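# Lay duct in covered trench and close both covers

## Task

Put the duct into the trench that has covers, then close both covers again; it only counts if everything stays in place with no robot holding it, and at the end every gripper must have released and moved away.

## Robot and tools

The team is three identical i2rt Big YAM arms named arm1, arm2 and arm3. Each has six joints, a two-finger gripper and a wrist camera. A fixed room camera, cam_high, also watches the scene. With joints 1 and 6 at 0 and the hand level and pointing forward, the wrist camera rides on top of the hand and looks toward the fingertips. The hand can reach roughly 1.0 m from the axis of joint 1.

Frame: there is one shared scene frame with its origin on the floor and +z up. The hand point is midway between the fingertips. The hand z axis runs along the fingers, and the fingers open and close along the hand y axis. Robot foot poses are never printed.

execute_actions(actions, cameras): actions is a list holding one action or nothing. An empty list only reports state and images. An action is an object keyed by robot name. Under each name goes a joints object of absolute targets, keyed by joint name, so each robot gets its own set of values and none of them are offsets. Joints in radians: joint1_rad -2.879 to 2.879 (base yaw, positive counter-clockwise from above, 0 faces where the foot faces); joint2_rad 0 to 3.141 (shoulder, 0 is the upper arm pointing back and roughly level, increasing raises it and then swings it forward); joint3_rad 0 to 3.019 (elbow, 0 is fully folded, increasing opens it); joint4_rad -1.692 to 1.57 (hand pitch, positive tips the fingers up); joint5_rad -1.57 to 1.57 (sideways swing, positive toward the arm's right); joint6_rad -2.094 to 2.094 (roll, positive is clockwise seen from behind the hand). gripper_m is the fingertip gap in metres, 0 to 0.093. Done-tolerances are ±0.045, 0.14, 0.09, 0.055, 0.03, 0.035 rad and ±0.003 m. Example: {"arm1": {"joints": {"gripper_m": 0.05}}, "arm2": {"joints": {"joint1_rad": 0.3}}}. All motions start together but can finish at different times. Each joint moves at its own speed, so the hand can swing wide between postures. An action can last 15 s at most. An unknown key or an out-of-range value rejects the entire call and nothing moves. A joint or robot left out of an action may still be pushing toward its earlier target. cameras may list arm1_cam_wrist, arm2_cam_wrist, arm3_cam_wrist, cam_high or all. If it is omitted, null or ["all"], you get every camera; [] gives no images. The pictures line gives the order of the images, which are taken at the end of the call.

wait(seconds): 0 to 10. It commands nothing and returns the same content as an empty action.

zoom_image(camera, region): region is [x0, y0, x1, y1] in pixels of that camera's latest full image, measured from the top-left, at most 504x504. Wrist images are 616x616 fisheye. cam_high is 504x504.

finished_scene(scene): ends scene 1 or 2 for good and reports whether the goal was met. The result also states the next scene's task. If you resume from a summary, start with an empty execute_actions to learn the current scene.

Result lines: joint_status says how each commanded motion ended. off_target means the joint stopped short and may still be pushing. After contact_stop or time_out the joint holds where it stopped, except that after a time_out it may keep a target (its old one, or one within 0.375, 0.375, 0.113, 0.225, 0.075, 0.3 rad of its position) and keep pushing. on_its_own lists these, and its "held at" value is the target, not the current position. To relieve such a push, command the joint its reported position. "joint command not followed" with a cause means a safety check held back that arm's joint targets, usually to prevent self-collision or collision with another arm. The gripper part still runs, and the withheld targets may be retried later. Very small target changes may not move a joint. A joint that holds a load up sags afterwards. If a stop is reported, later motion, wait and finished calls in the same reply are skipped.

Heat: holding loads or pushing hard heats the motors. A MOTOR HOT warning appears at 85 °C. At 100 °C the arm goes limp and falls (OVER-TEMPERATURE FAULT, with joints marked limit_stop_at_motor_heat). Resend the targets once it has cooled. Some heat carries over into the next scene.

Avoid: pressing two robots into each other, since that ends the run, and hard hits between them. The collision check ignores fingers, gripper housings and wrist cameras and can react too late. Don't knock or drop anything off the work area or onto the floor. Avoid slams, slips and hard pushes, because a Big YAM keeps pushing after contact. A loose object may get a brief push now and then. The robots don't wait for one another. Camera calibrations can be off by a few degrees and millimetres, and wrist camera poses inherit errors from the joint readings.

Each tool is called in YAML: its name, and indented under it one key for each argument.

## Session

execute_actions:
  actions: []

Scene clock: 0.00 s.
arm1.joint_positions: joint1_rad=-0.351 joint2_rad=+0.520 joint3_rad=+1.412 joint4_rad=-1.203 joint5_rad=-0.265 joint6_rad=-0.331 gripper_m=+0.094
arm1.joint_status: not commanded
arm1.hand: x=-0.7615 y=-0.0924 z=+1.4920 quat_wxyz=(-0.581, +0.080, -0.805, +0.084) (m; scene frame)
arm2.joint_positions: joint1_rad=+0.415 joint2_rad=+0.634 joint3_rad=+1.355 joint4_rad=-1.195 joint5_rad=+0.042 joint6_rad=-0.095 gripper_m=+0.094
arm2.joint_status: not commanded
arm2.hand: x=-0.0792 y=-0.3109 z=+1.2701 quat_wxyz=(-0.311, +0.740, -0.425, -0.418) (m; scene frame)
arm3.joint_positions: joint1_rad=-0.132 joint2_rad=+0.460 joint3_rad=+1.417 joint4_rad=-1.386 joint5_rad=-0.165 joint6_rad=+0.198 gripper_m=+0.094
arm3.joint_status: not commanded
arm3.hand: x=+0.8051 y=-0.1166 z=+1.4662 quat_wxyz=(-0.095, -0.840, +0.076, +0.528) (m; scene frame)
pictures: arm1_cam_wrist, arm2_cam_wrist, arm3_cam_wrist, cam_high
Images, in order (width x height): arm1_cam_wrist 616x616, arm2_cam_wrist 616x616, arm3_cam_wrist 616x616, cam_high 504x504.

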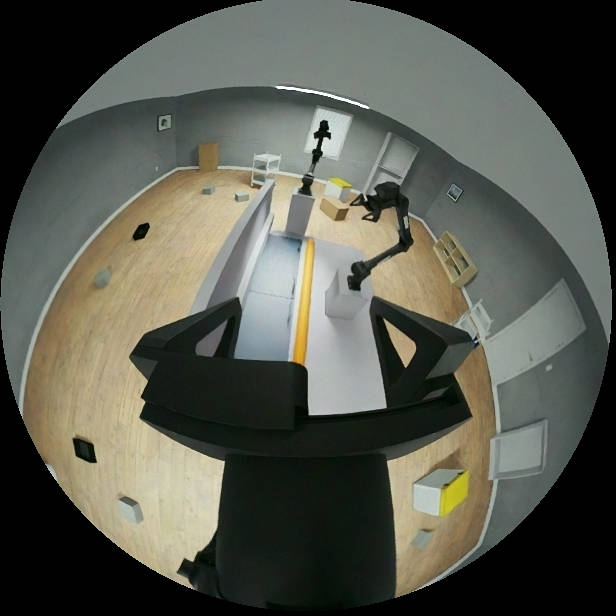

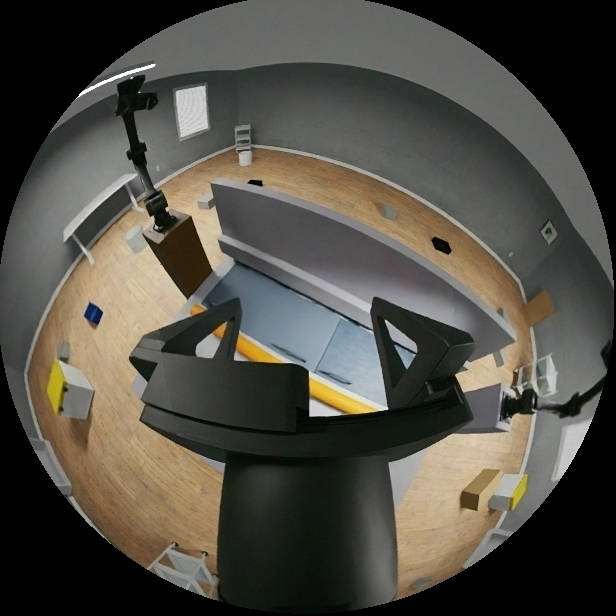

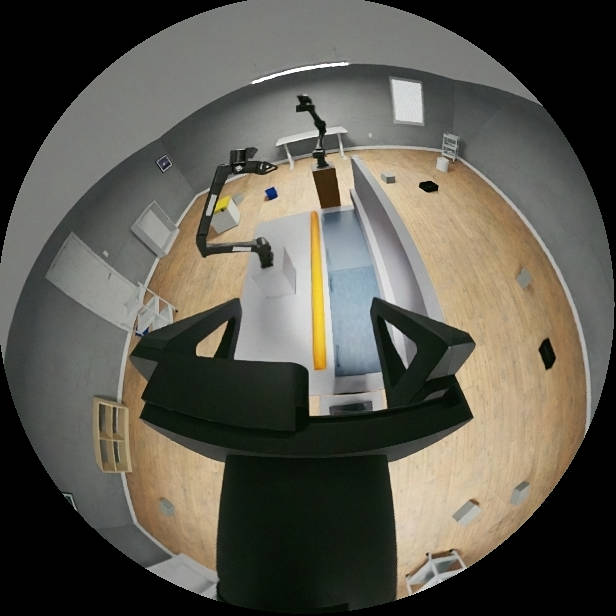

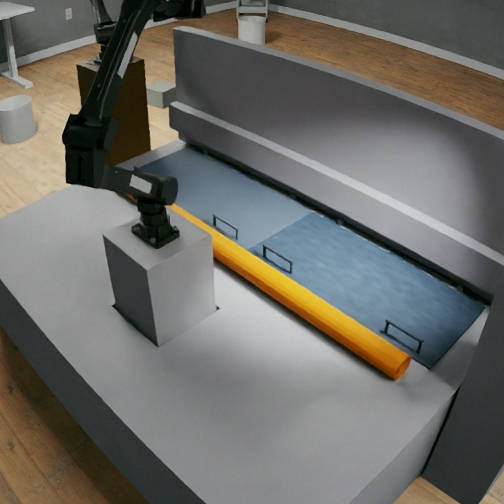

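zoom_image:
  camera: "cam_high"
  region: [60, 120, 340, 300]

zoom_image:
  camera: "cam_high"
  region: [250, 200, 504, 400]

execute_actions:
  actions:
    - {"arm1":{"joints":{"joint1_rad":0,"joint2_rad":1.0,"joint3_rad":1.0,"joint4_rad":-1.0,"joint5_rad":0,"joint6_rad":0}},"arm2":{"joints":{"joint1_rad":0,"joint2_rad":0.8,"joint3_rad":1.2,"joint4_rad":-1.5,"joint5_rad":0,"joint6_rad":0}},"arm3":{"joints":{"joint1_rad":0,"joint2_rad":1.4,"joint3_rad":1.0,"joint4_rad":-1.0,"joint5_rad":0,"joint6_rad":0}}}

Region (60, 120, 340, 300) of cam_high's 504x504 image, scaled by 1.800, with more detail than that image has; it fills the top 324 rows of this view, and the rest is white.

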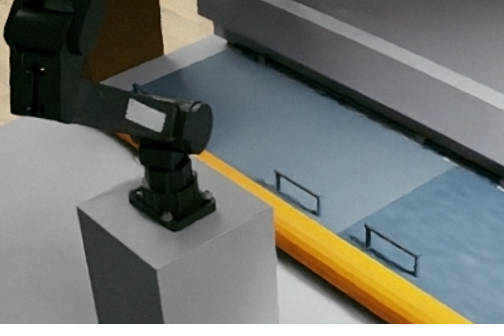

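Region (250, 200, 504, 400) of cam_high's 504x504 image, scaled by 1.984, with more detail than that image has; it fills the top 397 rows of this view, and the rest is white.

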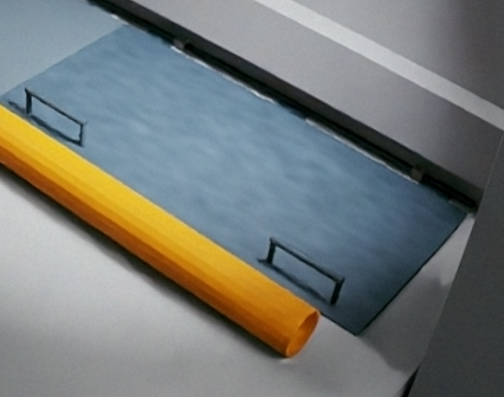

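Scene clock: 2.47 s.
arm1.joint_positions: joint1_rad=-0.005 joint2_rad=+1.015 joint3_rad=+0.961 joint4_rad=-1.011 joint5_rad=-0.003 joint6_rad=-0.011 gripper_m=+0.094
arm1.joint_status: all done
arm1.hand: x=-0.5860 y=-0.0627 z=+1.1403 quat_wxyz=(-0.243, +0.016, -0.970, -0.005) (m; scene frame)
arm2.joint_positions: joint1_rad=+0.010 joint2_rad=+0.794 joint3_rad=+1.186 joint4_rad=-1.493 joint5_rad=+0.002 joint6_rad=-0.008 gripper_m=+0.094
arm2.joint_status: all done
arm2.hand: x=+0.0167 y=-0.2813 z=+1.0957 quat_wxyz=(-0.162, +0.708, -0.667, -0.168) (m; scene frame)
arm3.joint_positions: joint1_rad=-0.003 joint2_rad=+1.390 joint3_rad=+0.973 joint4_rad=-1.018 joint5_rad=-0.005 joint6_rad=+0.012 gripper_m=+0.094
arm3.joint_status: all done
arm3.hand: x=+0.5653 y=-0.1160 z=+1.0091 quat_wxyz=(-0.002, -0.998, -0.013, +0.060) (m; scene frame)
pictures: arm1_cam_wrist, arm2_cam_wrist, arm3_cam_wrist, cam_high
camera_calibration (this result's frames):
arm1_cam_wrist: T_world_to_cam=[[0.0351132, -0.999382, 0.00133334, -0.0427788], [-0.991837, -0.0346844, 0.122702, -0.715769], [-0.12258, -0.00563093, -0.992443, 1.18287], [0, 0, 0, 1]] pos_world=[-0.563428, -0.0609177, 1.26181]
arm2_cam_wrist: T_world_to_cam=[[0.998986, 0.0437908, 0.0104504, -0.013837], [0.041705, -0.987569, 0.15155, -0.435883], [0.0169569, -0.15096, -0.988394, 1.16128], [0, 0, 0, 1]] pos_world=[0.0123096, -0.254551, 1.21401]
arm3_cam_wrist: T_world_to_cam=[[-0.023748, 0.999717, 0.00107574, 0.126512], [0.884001, 0.0204967, 0.467035, -0.955865], [0.46688, 0.0120421, -0.884238, 0.754421], [0, 0, 0, 1]] pos_world=[0.495766, -0.115969, 1.11337]
Images, in order (width x height): arm1_cam_wrist 616x616, arm2_cam_wrist 616x616, arm3_cam_wrist 616x616, cam_high 504x504.

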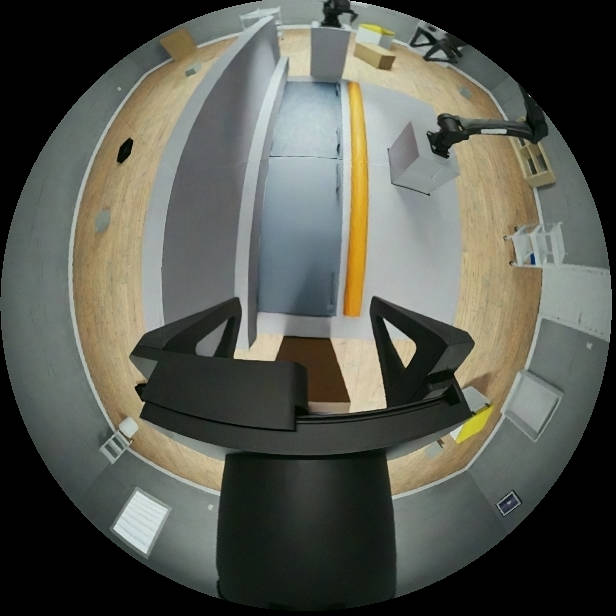

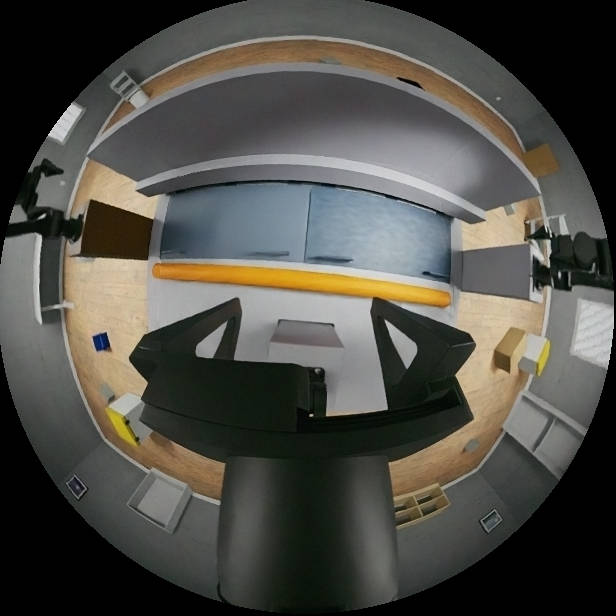

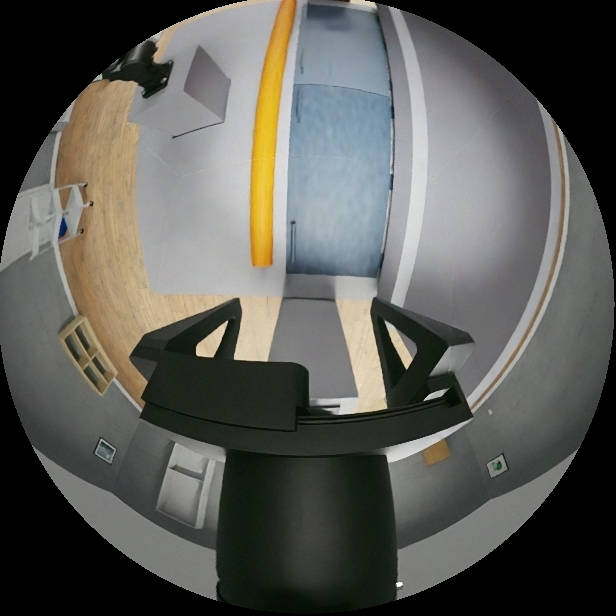

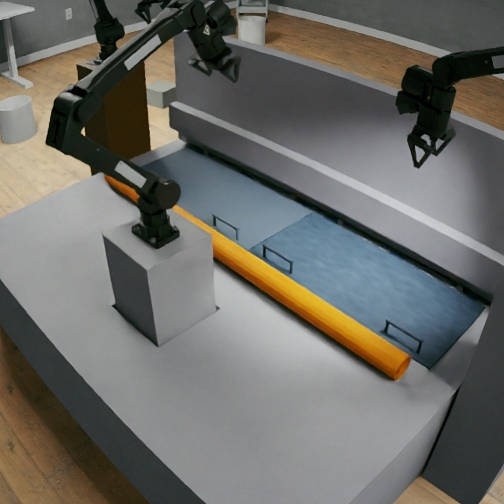

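execute_actions:
  actions:
    - {"arm1":{"joints":{"joint2_rad":1.6}},"arm2":{"joints":{"joint3_rad":0.7}},"arm3":{"joints":{"joint4_rad":-0.3}}}
  cameras: []

execute_actions:
  actions:
    - {"arm1":{"joints":{"joint3_rad":1.5}},"arm2":{"joints":{"joint2_rad":1.2,"joint4_rad":-1.0}},"arm3":{"joints":{"joint2_rad":1.8,"joint4_rad":-0.75}}}

Scene clock: 4.20 s.
arm1.joint_positions: joint1_rad=-0.005 joint2_rad=+1.601 joint3_rad=+0.961 joint4_rad=-1.011 joint5_rad=-0.003 joint6_rad=-0.010 gripper_m=+0.094
arm1.joint_status: all done
arm1.hand: x=-0.5816 y=-0.0616 z=+0.9215 quat_wxyz=(+0.048, +0.016, -0.999, -0.003) (m; scene frame)
arm2.joint_positions: joint1_rad=+0.010 joint2_rad=+0.804 joint3_rad=+0.704 joint4_rad=-1.495 joint5_rad=+0.002 joint6_rad=-0.008 gripper_m=+0.094
arm2.joint_status: all done
arm2.hand: x=+0.0212 y=-0.3680 z=+0.8874 quat_wxyz=(+0.007, +0.728, -0.685, +0.009) (m; scene frame)
arm3.joint_positions: joint1_rad=-0.003 joint2_rad=+1.390 joint3_rad=+0.973 joint4_rad=-0.325 joint5_rad=-0.005 joint6_rad=+0.012 gripper_m=+0.094
arm3.joint_status: all done
arm3.hand: x=+0.4163 y=-0.1219 z=+1.0842 quat_wxyz=(-0.010, -0.918, -0.013, +0.395) (m; scene frame)
pictures: none
No camera images: the call's "cameras" was empty. Leave "cameras" out to get every camera's image.

Scene clock: 5.43 s.
arm1.joint_positions: joint1_rad=-0.005 joint2_rad=+1.601 joint3_rad=+1.456 joint4_rad=-1.008 joint5_rad=-0.003 joint6_rad=-0.010 gripper_m=+0.094
arm1.joint_status: all done
arm1.hand: x=-0.3877 y=-0.0582 z=+1.1117 quat_wxyz=(-0.200, +0.016, -0.980, -0.005) (m; scene frame)
arm2.joint_positions: joint1_rad=+0.010 joint2_rad=+1.211 joint3_rad=+0.704 joint4_rad=-1.012 joint5_rad=+0.002 joint6_rad=-0.008 gripper_m=+0.094
arm2.joint_status: all done
arm2.hand: x=+0.0151 y=-0.2516 z=+0.7988 quat_wxyz=(-0.019, +0.728, -0.685, -0.018) (m; scene frame)
arm3.joint_positions: joint1_rad=-0.003 joint2_rad=+1.823 joint3_rad=+0.974 joint4_rad=-0.736 joint5_rad=-0.005 joint6_rad=+0.012 gripper_m=+0.094
arm3.joint_status: all done
arm3.hand: x=+0.5404 y=-0.1161 z=+0.8391 quat_wxyz=(+0.000, -1.000, -0.012, -0.015) (m; scene frame)
pictures: arm1_cam_wrist, arm2_cam_wrist, arm3_cam_wrist, cam_high
camera_calibration (this result's frames):
arm1_cam_wrist: T_world_to_cam=[[0.0352222, -0.99938, 0.0000043416, -0.0436896], [-0.977109, -0.0344364, 0.209933, -0.606682], [-0.209803, -0.00739855, -0.977716, 1.12854], [0, 0, 0, 1]] pos_world=[-0.354485, -0.0562049, 1.23075]
arm2_cam_wrist: T_world_to_cam=[[0.998724, 0.0487758, 0.0130957, -0.011327], [0.0340139, -0.841308, 0.539486, -0.634344], [0.0373314, -0.538352, -0.841893, 0.657502], [0, 0, 0, 1]] pos_world=[0.00834351, -0.179158, 0.895914]
arm3_cam_wrist: T_world_to_cam=[[-0.023328, 0.999723, 0.00312124, 0.124255], [0.803718, 0.0168974, 0.59477, -0.918698], [0.594553, 0.0163834, -0.80389, 0.479831], [0, 0, 0, 1]] pos_world=[0.455988, -0.116558, 0.931757]
Images, in order (width x height): arm1_cam_wrist 616x616, arm2_cam_wrist 616x616, arm3_cam_wrist 616x616, cam_high 504x504.

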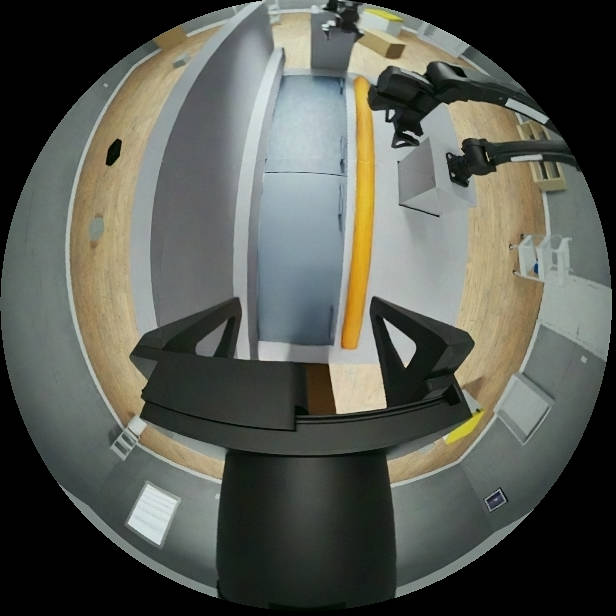

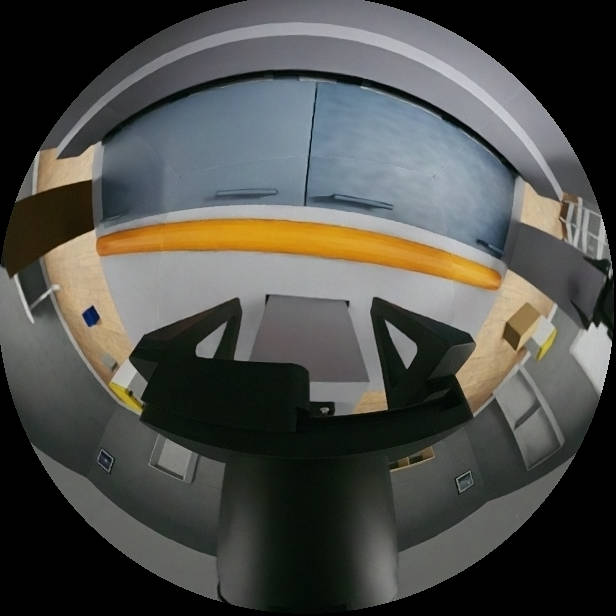

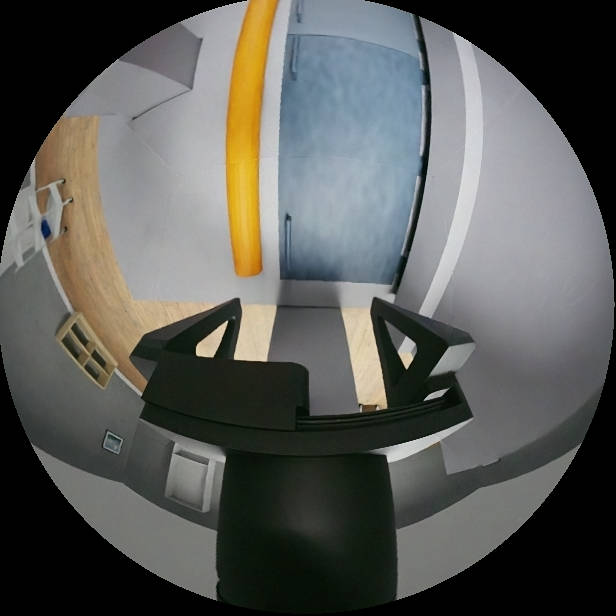

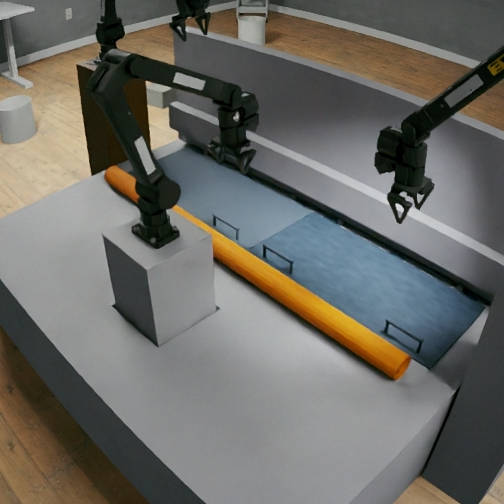

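execute_actions:
  actions:
    - {"arm1":{"joints":{"joint1_rad":-0.31,"joint2_rad":2.5,"joint3_rad":0.99,"joint4_rad":0.0,"joint6_rad":-0.286,"gripper_m":0.07}},"arm3":{"joints":{"joint1_rad":0.14,"joint2_rad":2.5,"joint3_rad":0.97,"joint4_rad":0.0,"joint6_rad":0.167,"gripper_m":0.07}}}

Scene clock: 11.20 s.
arm1.joint_positions: joint1_rad=-0.315 joint2_rad=+2.490 joint3_rad=+0.990 joint4_rad=-0.012 joint5_rad=+0.002 joint6_rad=-0.276 gripper_m=+0.070
arm1.joint_status: all done
arm1.hand: x=-0.5869 y=-0.1849 z=+0.5667 quat_wxyz=(-0.020, -0.007, -1.000, +0.007) (m; scene frame)
arm2.joint_positions: joint1_rad=+0.010 joint2_rad=+1.211 joint3_rad=+0.704 joint4_rad=-1.012 joint5_rad=+0.002 joint6_rad=-0.008 gripper_m=+0.094
arm2.joint_status: not commanded
arm2.hand: x=+0.0151 y=-0.2516 z=+0.7988 quat_wxyz=(-0.019, +0.728, -0.685, -0.018) (m; scene frame)
arm3.joint_positions: joint1_rad=+0.145 joint2_rad=+2.509 joint3_rad=+0.967 joint4_rad=-0.015 joint5_rad=-0.003 joint6_rad=+0.154 gripper_m=+0.070
arm3.joint_status: all done
arm3.hand: x=+0.6000 y=-0.1685 z=+0.5642 quat_wxyz=(+0.000, -1.000, -0.016, -0.001) (m; scene frame)
pictures: arm1_cam_wrist, arm2_cam_wrist, arm3_cam_wrist, cam_high
camera_calibration (this result's frames):
arm1_cam_wrist: T_world_to_cam=[[-0.00982307, -0.999826, 0.0158842, -0.198857], [-0.839415, 0.0168773, 0.543229, -0.789855], [-0.543402, -0.00799722, -0.839434, 0.278667], [0, 0, 0, 1]] pos_world=[-0.513541, -0.183263, 0.666153]
arm2_cam_wrist: T_world_to_cam=[[0.998724, 0.0487758, 0.0130957, -0.011327], [0.0340139, -0.841308, 0.539486, -0.634344], [0.0373314, -0.538352, -0.841893, 0.657502], [0, 0, 0, 1]] pos_world=[0.00834351, -0.179158, 0.895914]
arm3_cam_wrist: T_world_to_cam=[[-0.0298537, 0.999549, 0.00339283, 0.182689], [0.819756, 0.0225413, 0.57227, -0.798195], [0.571935, 0.0198657, -0.820059, 0.247514], [0, 0, 0, 1]] pos_world=[0.518217, -0.169531, 0.659139]
Images, in order (width x height): arm1_cam_wrist 616x616, arm2_cam_wrist 616x616, arm3_cam_wrist 616x616, cam_high 504x504.

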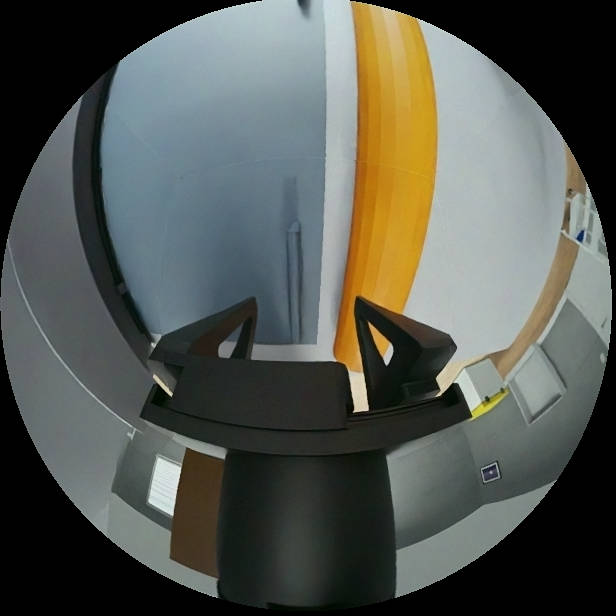

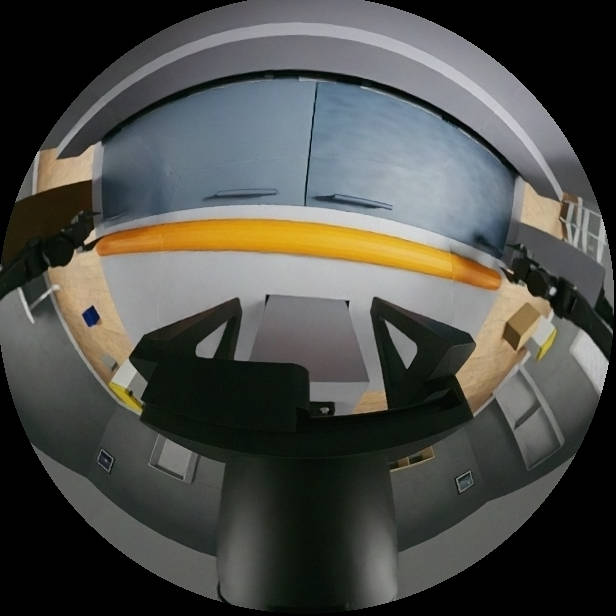

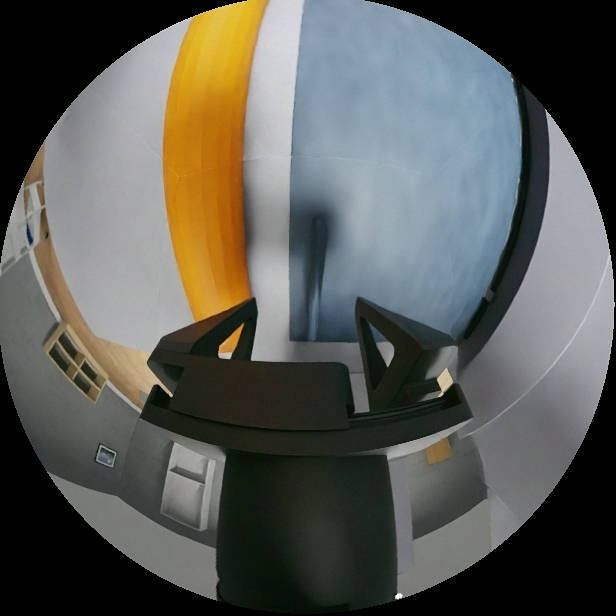

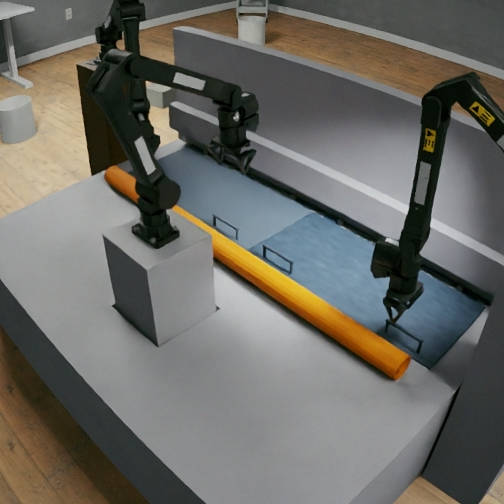

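execute_actions:
  actions:
    - {"arm1":{"joints":{"joint1_rad":-0.29,"joint2_rad":2.775,"joint3_rad":1.14,"joint4_rad":0.11,"joint6_rad":-0.27,"gripper_m":0.045}},"arm3":{"joints":{"joint1_rad":0.122,"joint2_rad":2.775,"joint3_rad":1.14,"joint4_rad":0.115,"joint6_rad":0.17,"gripper_m":0.045}}}
  cameras: ["arm1_cam_wrist","arm3_cam_wrist","cam_high"]

Scene clock: 15.40 s.
arm1.joint_positions: joint1_rad=-0.297 joint2_rad=+2.766 joint3_rad=+1.138 joint4_rad=+0.109 joint5_rad=+0.002 joint6_rad=-0.278 gripper_m=+0.045
arm1.joint_status: all done
arm1.hand: x=-0.6009 y=-0.1732 z=+0.4670 quat_wxyz=(-0.017, +0.004, -1.000, +0.006) (m; scene frame)
arm2.joint_positions: joint1_rad=+0.010 joint2_rad=+1.211 joint3_rad=+0.704 joint4_rad=-1.012 joint5_rad=+0.002 joint6_rad=-0.008 gripper_m=+0.094
arm2.joint_status: not commanded
arm2.hand: x=+0.0151 y=-0.2516 z=+0.7988 quat_wxyz=(-0.019, +0.728, -0.685, -0.018) (m; scene frame)
arm3.joint_positions: joint1_rad=+0.127 joint2_rad=+2.775 joint3_rad=+1.136 joint4_rad=+0.109 joint5_rad=+0.001 joint6_rad=+0.157 gripper_m=+0.045
arm3.joint_status: all done
arm3.hand: x=+0.5983 y=-0.1611 z=+0.4681 quat_wxyz=(+0.000, -1.000, -0.005, +0.012) (m; scene frame)
pictures: arm1_cam_wrist, arm3_cam_wrist, cam_high
camera_calibration (this result's frames):
arm1_cam_wrist: T_world_to_cam=[[0.0112609, -0.999848, 0.0132781, -0.171841], [-0.836506, -0.0021443, 0.547954, -0.751346], [-0.547843, -0.0172776, -0.836403, 0.181751], [0, 0, 0, 1]] pos_world=[-0.526999, -0.170285, 0.566002]
arm3_cam_wrist: T_world_to_cam=[[-0.00883793, 0.999958, 0.0023598, 0.163495], [0.835576, 0.00608868, 0.549341, -0.743311], [0.549304, 0.00682683, -0.835595, 0.188245], [0, 0, 0, 1]] pos_world=[0.519134, -0.160248, 0.565242]
Images, in order (width x height): arm1_cam_wrist 616x616, arm3_cam_wrist 616x616, cam_high 504x504.

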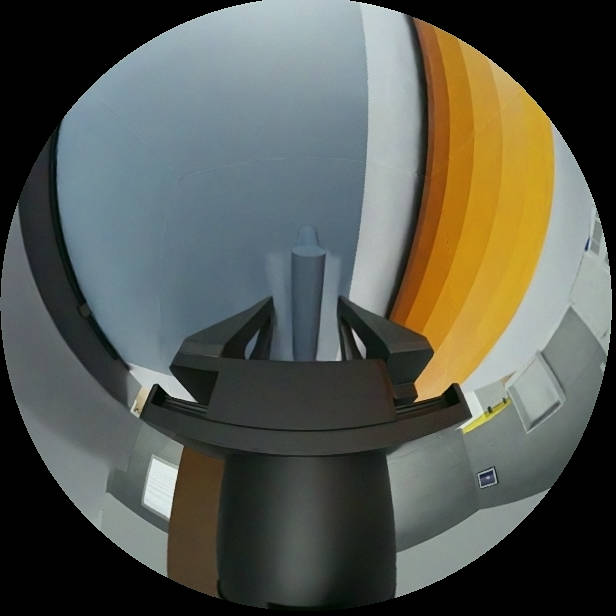

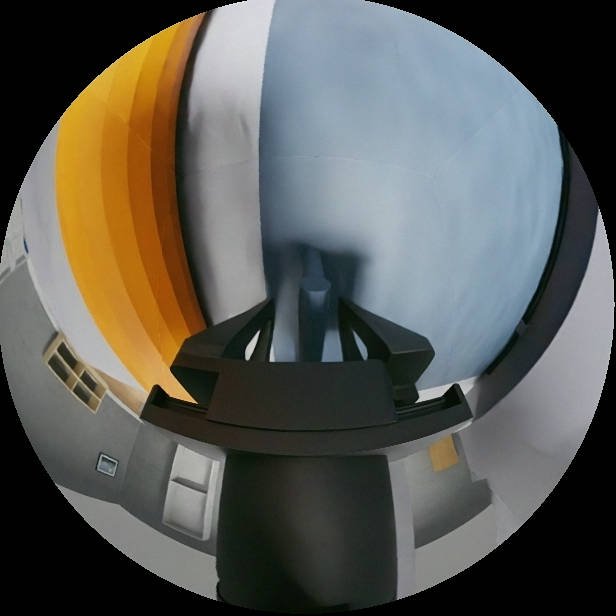

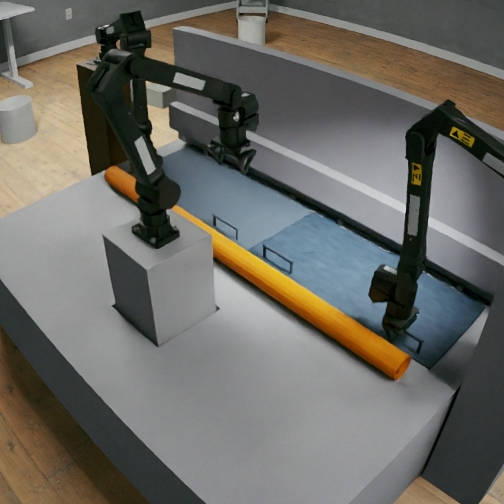

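execute_actions:
  actions:
    - {"arm1":{"joints":{"joint4_rad":0.06}},"arm3":{"joints":{"joint3_rad":1.10,"joint4_rad":0.08}}}
  cameras: ["arm3_cam_wrist"]

execute_actions:
  actions:
    - {"arm1":{"joints":{"gripper_m":0}},"arm3":{"joints":{"gripper_m":0}}}
  cameras: ["arm1_cam_wrist","arm3_cam_wrist"]

Scene clock: 17.50 s.
arm1.joint_positions: joint1_rad=-0.297 joint2_rad=+2.766 joint3_rad=+1.139 joint4_rad=+0.077 joint5_rad=+0.002 joint6_rad=-0.278 gripper_m=+0.045
arm1.joint_status: all done
arm1.hand: x=-0.6080 y=-0.1712 z=+0.4668 quat_wxyz=(-0.002, +0.004, -1.000, +0.002) (m; scene frame)
arm2.joint_positions: joint1_rad=+0.010 joint2_rad=+1.211 joint3_rad=+0.704 joint4_rad=-1.012 joint5_rad=+0.002 joint6_rad=-0.008 gripper_m=+0.094
arm2.joint_status: not commanded
arm2.hand: x=+0.0151 y=-0.2516 z=+0.7988 quat_wxyz=(-0.019, +0.728, -0.685, -0.018) (m; scene frame)
arm3.joint_positions: joint1_rad=+0.127 joint2_rad=+2.775 joint3_rad=+1.101 joint4_rad=+0.092 joint5_rad=+0.001 joint6_rad=+0.158 gripper_m=+0.045
arm3.joint_status: all done
arm3.hand: x=+0.6242 y=-0.1567 z=+0.4695 quat_wxyz=(+0.004, -1.000, -0.005, -0.014) (m; scene frame)
pictures: arm3_cam_wrist
camera_calibration (this result's frames):
arm3_cam_wrist: T_world_to_cam=[[-0.00864984, 0.999906, 0.0106845, 0.15531], [0.805951, 0.00064638, 0.591982, -0.768137], [0.59192, 0.0137317, -0.80588, 0.135681], [0, 0, 0, 1]] pos_world=[0.540112, -0.156662, 0.562407]
Images, in order (width x height): arm3_cam_wrist 616x616.

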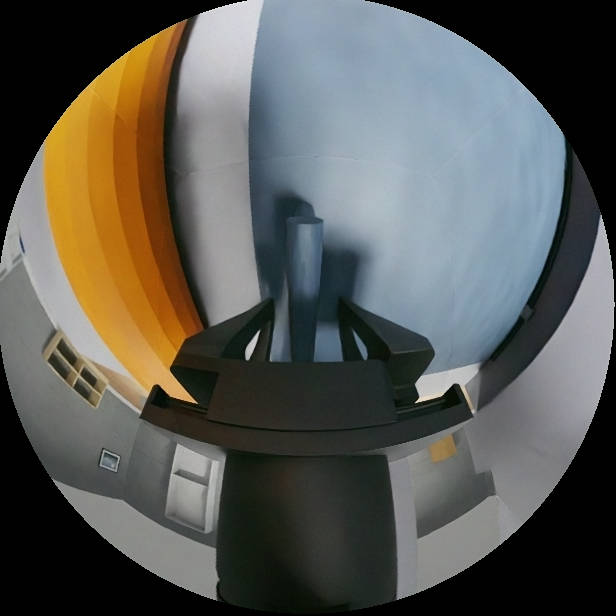

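Scene clock: 18.10 s.
arm1.joint_positions: joint1_rad=-0.298 joint2_rad=+2.766 joint3_rad=+1.139 joint4_rad=+0.072 joint5_rad=+0.006 joint6_rad=-0.251 gripper_m=+0.008
arm1.joint_status: gripper_m off_target (ended at +0.008, target +0.000)
arm1.hand: x=-0.6092 y=-0.1720 z=+0.4668 quat_wxyz=(+0.001, -0.011, -1.000, +0.003) (m; scene frame)
arm2.joint_positions: joint1_rad=+0.010 joint2_rad=+1.211 joint3_rad=+0.704 joint4_rad=-1.012 joint5_rad=+0.002 joint6_rad=-0.008 gripper_m=+0.094
arm2.joint_status: not commanded
arm2.hand: x=+0.0151 y=-0.2516 z=+0.7988 quat_wxyz=(-0.019, +0.728, -0.685, -0.018) (m; scene frame)
arm3.joint_positions: joint1_rad=+0.129 joint2_rad=+2.775 joint3_rad=+1.101 joint4_rad=+0.091 joint5_rad=-0.009 joint6_rad=+0.181 gripper_m=+0.008
arm3.joint_status: gripper_m off_target (ended at +0.008, target +0.000)
arm3.hand: x=+0.6247 y=-0.1588 z=+0.4695 quat_wxyz=(+0.000, -1.000, +0.006, -0.014) (m; scene frame)
pictures: arm1_cam_wrist, arm3_cam_wrist
camera_calibration (this result's frames):
arm1_cam_wrist: T_world_to_cam=[[-0.0174455, -0.999823, 0.00701775, -0.18512], [-0.816388, 0.0182963, 0.577214, -0.756129], [-0.57724, 0.0043406, -0.816563, 0.153583], [0, 0, 0, 1]] pos_world=[-0.53187, -0.171919, 0.563157]
arm3_cam_wrist: T_world_to_cam=[[0.0129494, 0.999913, 0.00234548, 0.147811], [0.80474, -0.011814, 0.593509, -0.770438], [0.593486, -0.00579807, -0.804824, 0.130872], [0, 0, 0, 1]] pos_world=[0.540418, -0.156141, 0.562244]
Images, in order (width x height): arm1_cam_wrist 616x616, arm3_cam_wrist 616x616.

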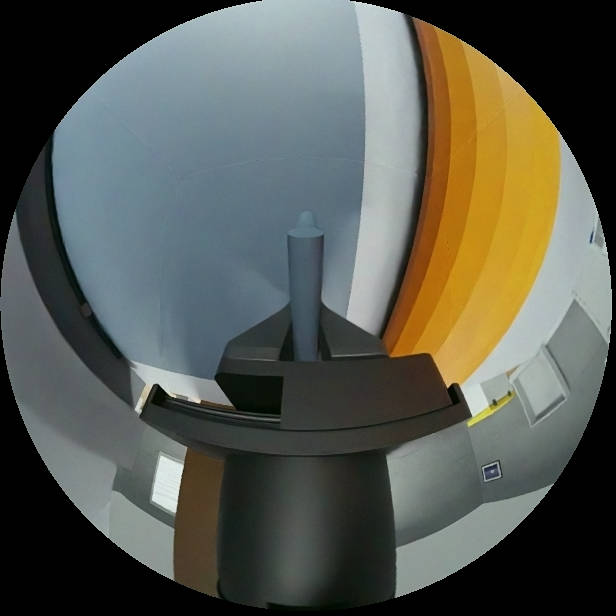

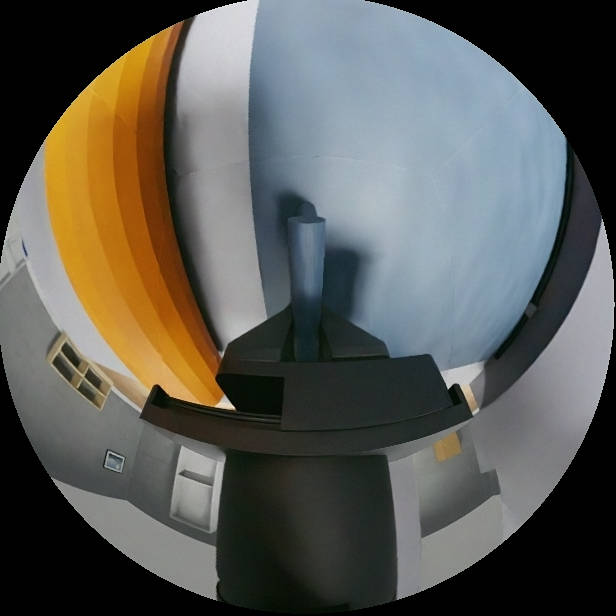

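execute_actions:
  actions:
    - {"arm1":{"joints":{"joint1_rad":-0.235,"joint2_rad":2.52,"joint3_rad":0.975,"joint4_rad":0.0,"joint6_rad":-0.19}},"arm3":{"joints":{"joint1_rad":0.06,"joint2_rad":2.53,"joint3_rad":0.935,"joint4_rad":0.035,"joint6_rad":0.11}}}
  cameras: ["cam_high"]

execute_actions:
  actions:
    - {"arm1":{"joints":{"joint1_rad":-0.107,"joint2_rad":2.29,"joint3_rad":0.83,"joint4_rad":-0.075,"joint6_rad":-0.06}},"arm3":{"joints":{"joint1_rad":-0.078,"joint2_rad":2.30,"joint3_rad":0.79,"joint4_rad":-0.03,"joint6_rad":-0.026}}}

Scene clock: 20.50 s.
arm1.joint_positions: joint1_rad=-0.259 joint2_rad=+2.615 joint3_rad=+1.020 joint4_rad=+0.039 joint5_rad=+0.025 joint6_rad=-0.207 gripper_m=+0.008
arm1.joint_status: all done
arm1.hand: x=-0.6092 y=-0.1602 z=+0.5220 quat_wxyz=(+0.003, -0.013, -1.000, +0.012) (m; scene frame)
arm2.joint_positions: joint1_rad=+0.010 joint2_rad=+1.211 joint3_rad=+0.704 joint4_rad=-1.012 joint5_rad=+0.002 joint6_rad=-0.008 gripper_m=+0.094
arm2.joint_status: not commanded
arm2.hand: x=+0.0151 y=-0.2516 z=+0.7988 quat_wxyz=(-0.019, +0.728, -0.685, -0.018) (m; scene frame)
arm3.joint_positions: joint1_rad=+0.083 joint2_rad=+2.616 joint3_rad=+0.972 joint4_rad=+0.066 joint5_rad=-0.030 joint6_rad=+0.137 gripper_m=+0.008
arm3.joint_status: all done
arm3.hand: x=+0.6250 y=-0.1463 z=+0.5277 quat_wxyz=(-0.012, -1.000, +0.007, -0.013) (m; scene frame)
pictures: cam_high
Images, in order (width x height): cam_high 504x504.

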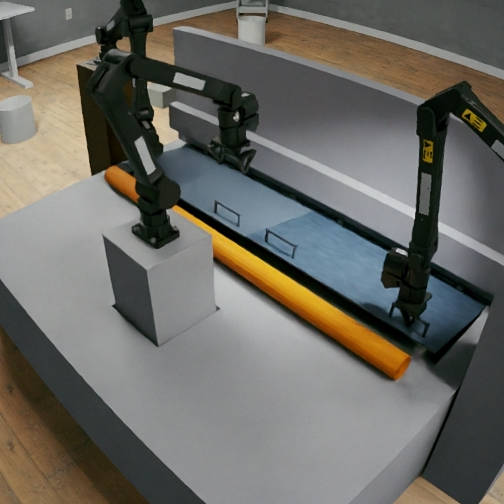

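Scene clock: 22.60 s.
arm1.joint_positions: joint1_rad=-0.143 joint2_rad=+2.363 joint3_rad=+0.858 joint4_rad=-0.049 joint5_rad=+0.047 joint6_rad=-0.089 gripper_m=+0.008
arm1.joint_status: all done
arm1.hand: x=-0.6096 y=-0.1199 z=+0.6092 quat_wxyz=(+0.002, -0.013, -1.000, +0.022) (m; scene frame)
arm2.joint_positions: joint1_rad=+0.010 joint2_rad=+1.211 joint3_rad=+0.704 joint4_rad=-1.012 joint5_rad=+0.002 joint6_rad=-0.008 gripper_m=+0.094
arm2.joint_status: not commanded
arm2.hand: x=+0.0151 y=-0.2516 z=+0.7988 quat_wxyz=(-0.019, +0.728, -0.685, -0.018) (m; scene frame)
arm3.joint_positions: joint1_rad=-0.041 joint2_rad=+2.365 joint3_rad=+0.810 joint4_rad=-0.006 joint5_rad=-0.055 joint6_rad=+0.012 gripper_m=+0.008
arm3.joint_status: joint6_rad time_out (moved -0.124 of -0.163); the others done
arm3.on_its_own: joint6_rad reads +0.012 and still pushes toward -0.026 since a time_out
arm3.hand: x=+0.6264 y=-0.1072 z=+0.6129 quat_wxyz=(-0.025, -1.000, +0.007, -0.003) (m; scene frame)
pictures: arm1_cam_wrist, arm2_cam_wrist, arm3_cam_wrist, cam_high
camera_calibration (this result's frames):
arm1_cam_wrist: T_world_to_cam=[[-0.0231087, -0.998687, 0.0457155, -0.160883], [-0.814518, 0.0453222, 0.578366, -0.835967], [-0.579678, -0.0238708, -0.814496, 0.263328], [0, 0, 0, 1]] pos_world=[-0.531982, -0.116498, 0.705328]
arm2_cam_wrist: T_world_to_cam=[[0.998724, 0.0487758, 0.0130957, -0.011327], [0.0340139, -0.841308, 0.539486, -0.634344], [0.0373314, -0.538352, -0.841893, 0.657502], [0, 0, 0, 1]] pos_world=[0.00834351, -0.179158, 0.895914]
arm3_cam_wrist: T_world_to_cam=[[0.0146535, 0.998825, -0.0461921, 0.124383], [0.818417, 0.0145591, 0.57444, -0.850349], [0.574438, -0.0462219, -0.817242, 0.260781], [0, 0, 0, 1]] pos_world=[0.544314, -0.0998033, 0.707342]
Images, in order (width x height): arm1_cam_wrist 616x616, arm2_cam_wrist 616x616, arm3_cam_wrist 616x616, cam_high 504x504.

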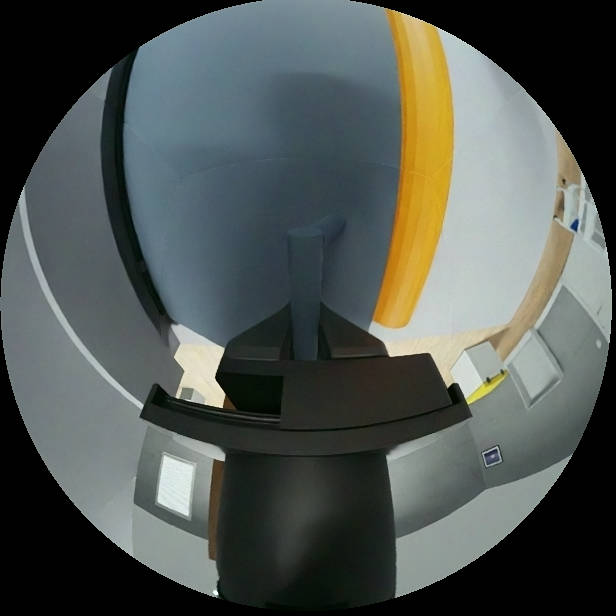

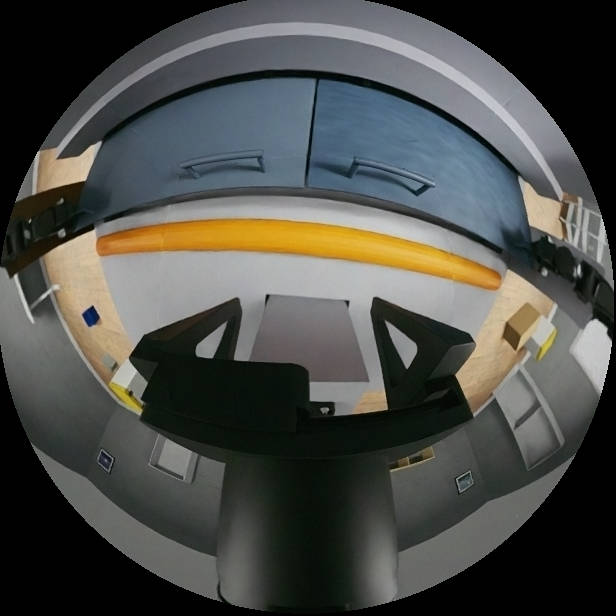

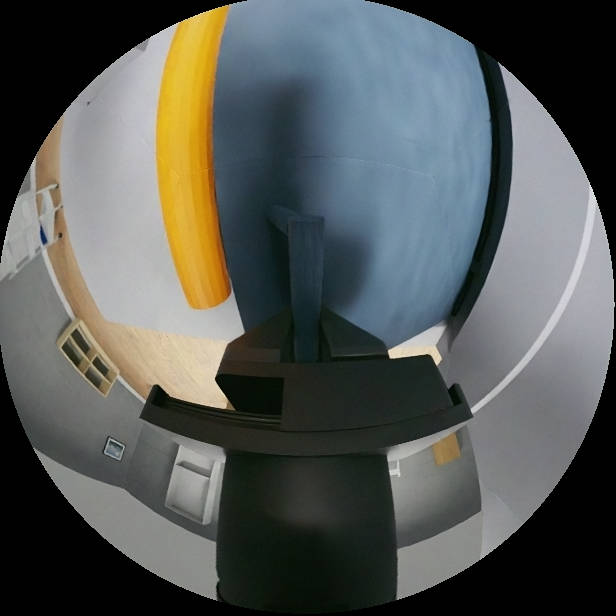

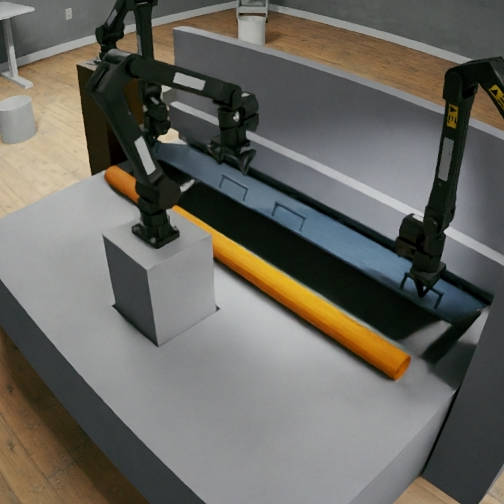

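execute_actions:
  actions:
    - {"arm1":{"joints":{"joint1_rad":0.11,"joint2_rad":2.03,"joint3_rad":0.755,"joint4_rad":-0.24,"joint6_rad":0.14}},"arm3":{"joints":{"joint1_rad":-0.30,"joint2_rad":2.03,"joint3_rad":0.735,"joint4_rad":-0.22,"joint6_rad":-0.23}}}
  cameras: []

execute_actions:
  actions:
    - {"arm1":{"joints":{"joint1_rad":0.35,"joint2_rad":1.92,"joint3_rad":0.81,"joint4_rad":-0.40,"joint6_rad":0.38}},"arm3":{"joints":{"joint1_rad":-0.53,"joint2_rad":1.92,"joint3_rad":0.82,"joint4_rad":-0.40,"joint6_rad":-0.46}},"arm2":{"joints":{"joint2_rad":1.5,"joint3_rad":0.55,"joint4_rad":-0.2,"joint6_rad":0}}}

Scene clock: 24.43 s.
arm1.joint_positions: joint1_rad=+0.076 joint2_rad=+2.091 joint3_rad=+0.760 joint4_rad=-0.216 joint5_rad=+0.051 joint6_rad=+0.129 gripper_m=+0.008
arm1.joint_status: all done
arm1.hand: x=-0.6084 y=-0.0409 z=+0.6968 quat_wxyz=(-0.007, -0.013, -1.000, +0.022) (m; scene frame)
arm2.joint_positions: joint1_rad=+0.010 joint2_rad=+1.211 joint3_rad=+0.704 joint4_rad=-1.012 joint5_rad=+0.002 joint6_rad=-0.008 gripper_m=+0.094
arm2.joint_status: not commanded
arm2.hand: x=+0.0151 y=-0.2516 z=+0.7988 quat_wxyz=(-0.019, +0.728, -0.685, -0.018) (m; scene frame)
arm3.joint_positions: joint1_rad=-0.271 joint2_rad=+2.087 joint3_rad=+0.733 joint4_rad=-0.200 joint5_rad=-0.046 joint6_rad=-0.217 gripper_m=+0.008
arm3.joint_status: all done
arm3.hand: x=+0.6268 y=-0.0252 z=+0.7009 quat_wxyz=(-0.018, -1.000, +0.007, +0.005) (m; scene frame)
pictures: none
No camera images: the call's "cameras" was empty. Leave "cameras" out to get every camera's image.

Scene clock: 26.57 s.
arm1.joint_positions: joint1_rad=+0.304 joint2_rad=+1.958 joint3_rad=+0.790 joint4_rad=-0.386 joint5_rad=+0.061 joint6_rad=+0.357 gripper_m=+0.008
arm1.joint_status: joint1_rad time_out (moved +0.228 of +0.274); the others done
arm1.on_its_own: joint1_rad reads +0.304 and still pushes toward +0.350 since a time_out
arm1.hand: x=-0.6079 y=+0.0442 z=+0.7470 quat_wxyz=(-0.010, -0.013, -1.000, +0.024) (m; scene frame)
arm2.joint_positions: joint1_rad=+0.010 joint2_rad=+1.512 joint3_rad=+0.544 joint4_rad=-0.215 joint5_rad=+0.002 joint6_rad=-0.008 gripper_m=+0.094
arm2.joint_status: all done
arm2.hand: x=+0.0110 y=-0.1738 z=+0.6908 quat_wxyz=(-0.134, +0.714, -0.673, -0.138) (m; scene frame)
arm3.joint_positions: joint1_rad=-0.480 joint2_rad=+1.976 joint3_rad=+0.788 joint4_rad=-0.382 joint5_rad=-0.060 joint6_rad=-0.427 gripper_m=+0.008
arm3.joint_status: joint1_rad time_out (moved -0.209 of -0.259); the others done
arm3.on_its_own: joint1_rad reads -0.480 and still pushes toward -0.530 since a time_out
arm3.hand: x=+0.6276 y=+0.0522 z=+0.7457 quat_wxyz=(-0.024, -1.000, +0.006, +0.005) (m; scene frame)
pictures: arm1_cam_wrist, arm2_cam_wrist, arm3_cam_wrist, cam_high
camera_calibration (this result's frames):
arm1_cam_wrist: T_world_to_cam=[[-0.0230989, -0.998517, 0.0492927, -0.005909], [-0.828474, 0.0467151, 0.558075, -0.915033], [-0.55955, -0.0279468, -0.828325, 0.403251], [0, 0, 0, 1]] pos_world=[-0.532579, 0.0481152, 0.844971]
arm2_cam_wrist: T_world_to_cam=[[0.998956, 0.0443311, 0.0109929, -0.00894385], [0.0405596, -0.971689, 0.232758, -0.321433], [0.0210001, -0.232069, -0.972473, 0.752209], [0, 0, 0, 1]] pos_world=[0.00617523, -0.137372, 0.806417]
arm3_cam_wrist: T_world_to_cam=[[0.0137588, 0.99886, -0.0457189, -0.028426], [0.82749, 0.014293, 0.561299, -0.925829], [0.561312, -0.0455547, -0.82635, 0.390986], [0, 0, 0, 1]] pos_world=[0.54704, 0.0594378, 0.841458]
Images, in order (width x height): arm1_cam_wrist 616x616, arm2_cam_wrist 616x616, arm3_cam_wrist 616x616, cam_high 504x504.

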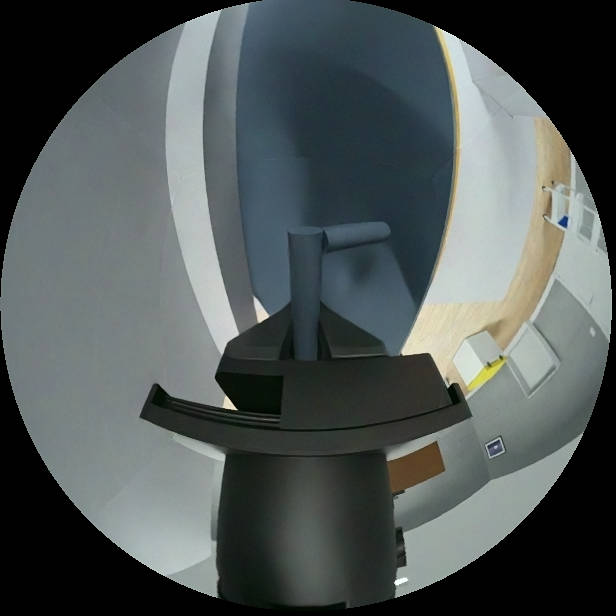

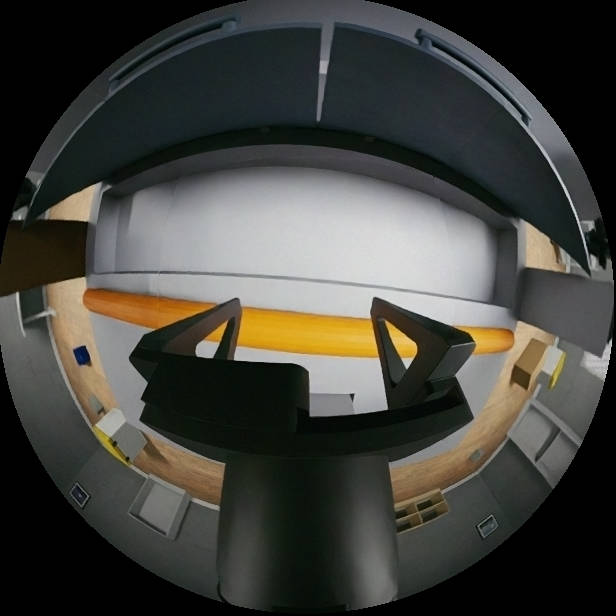

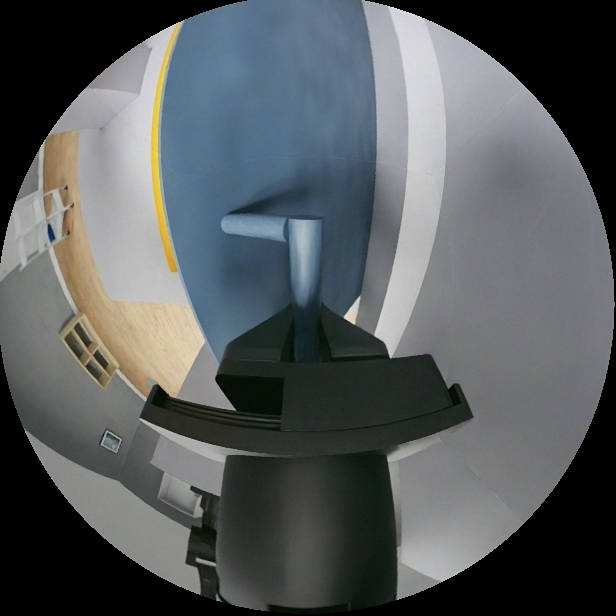

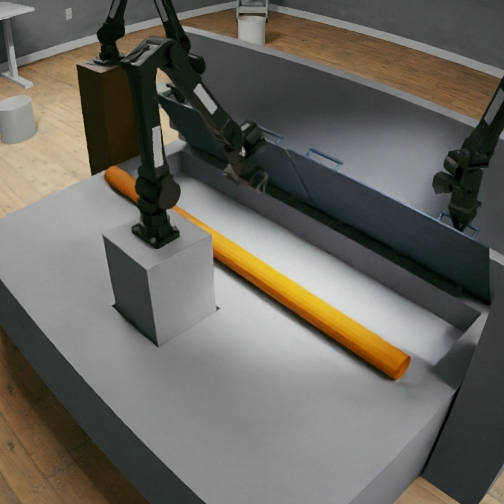

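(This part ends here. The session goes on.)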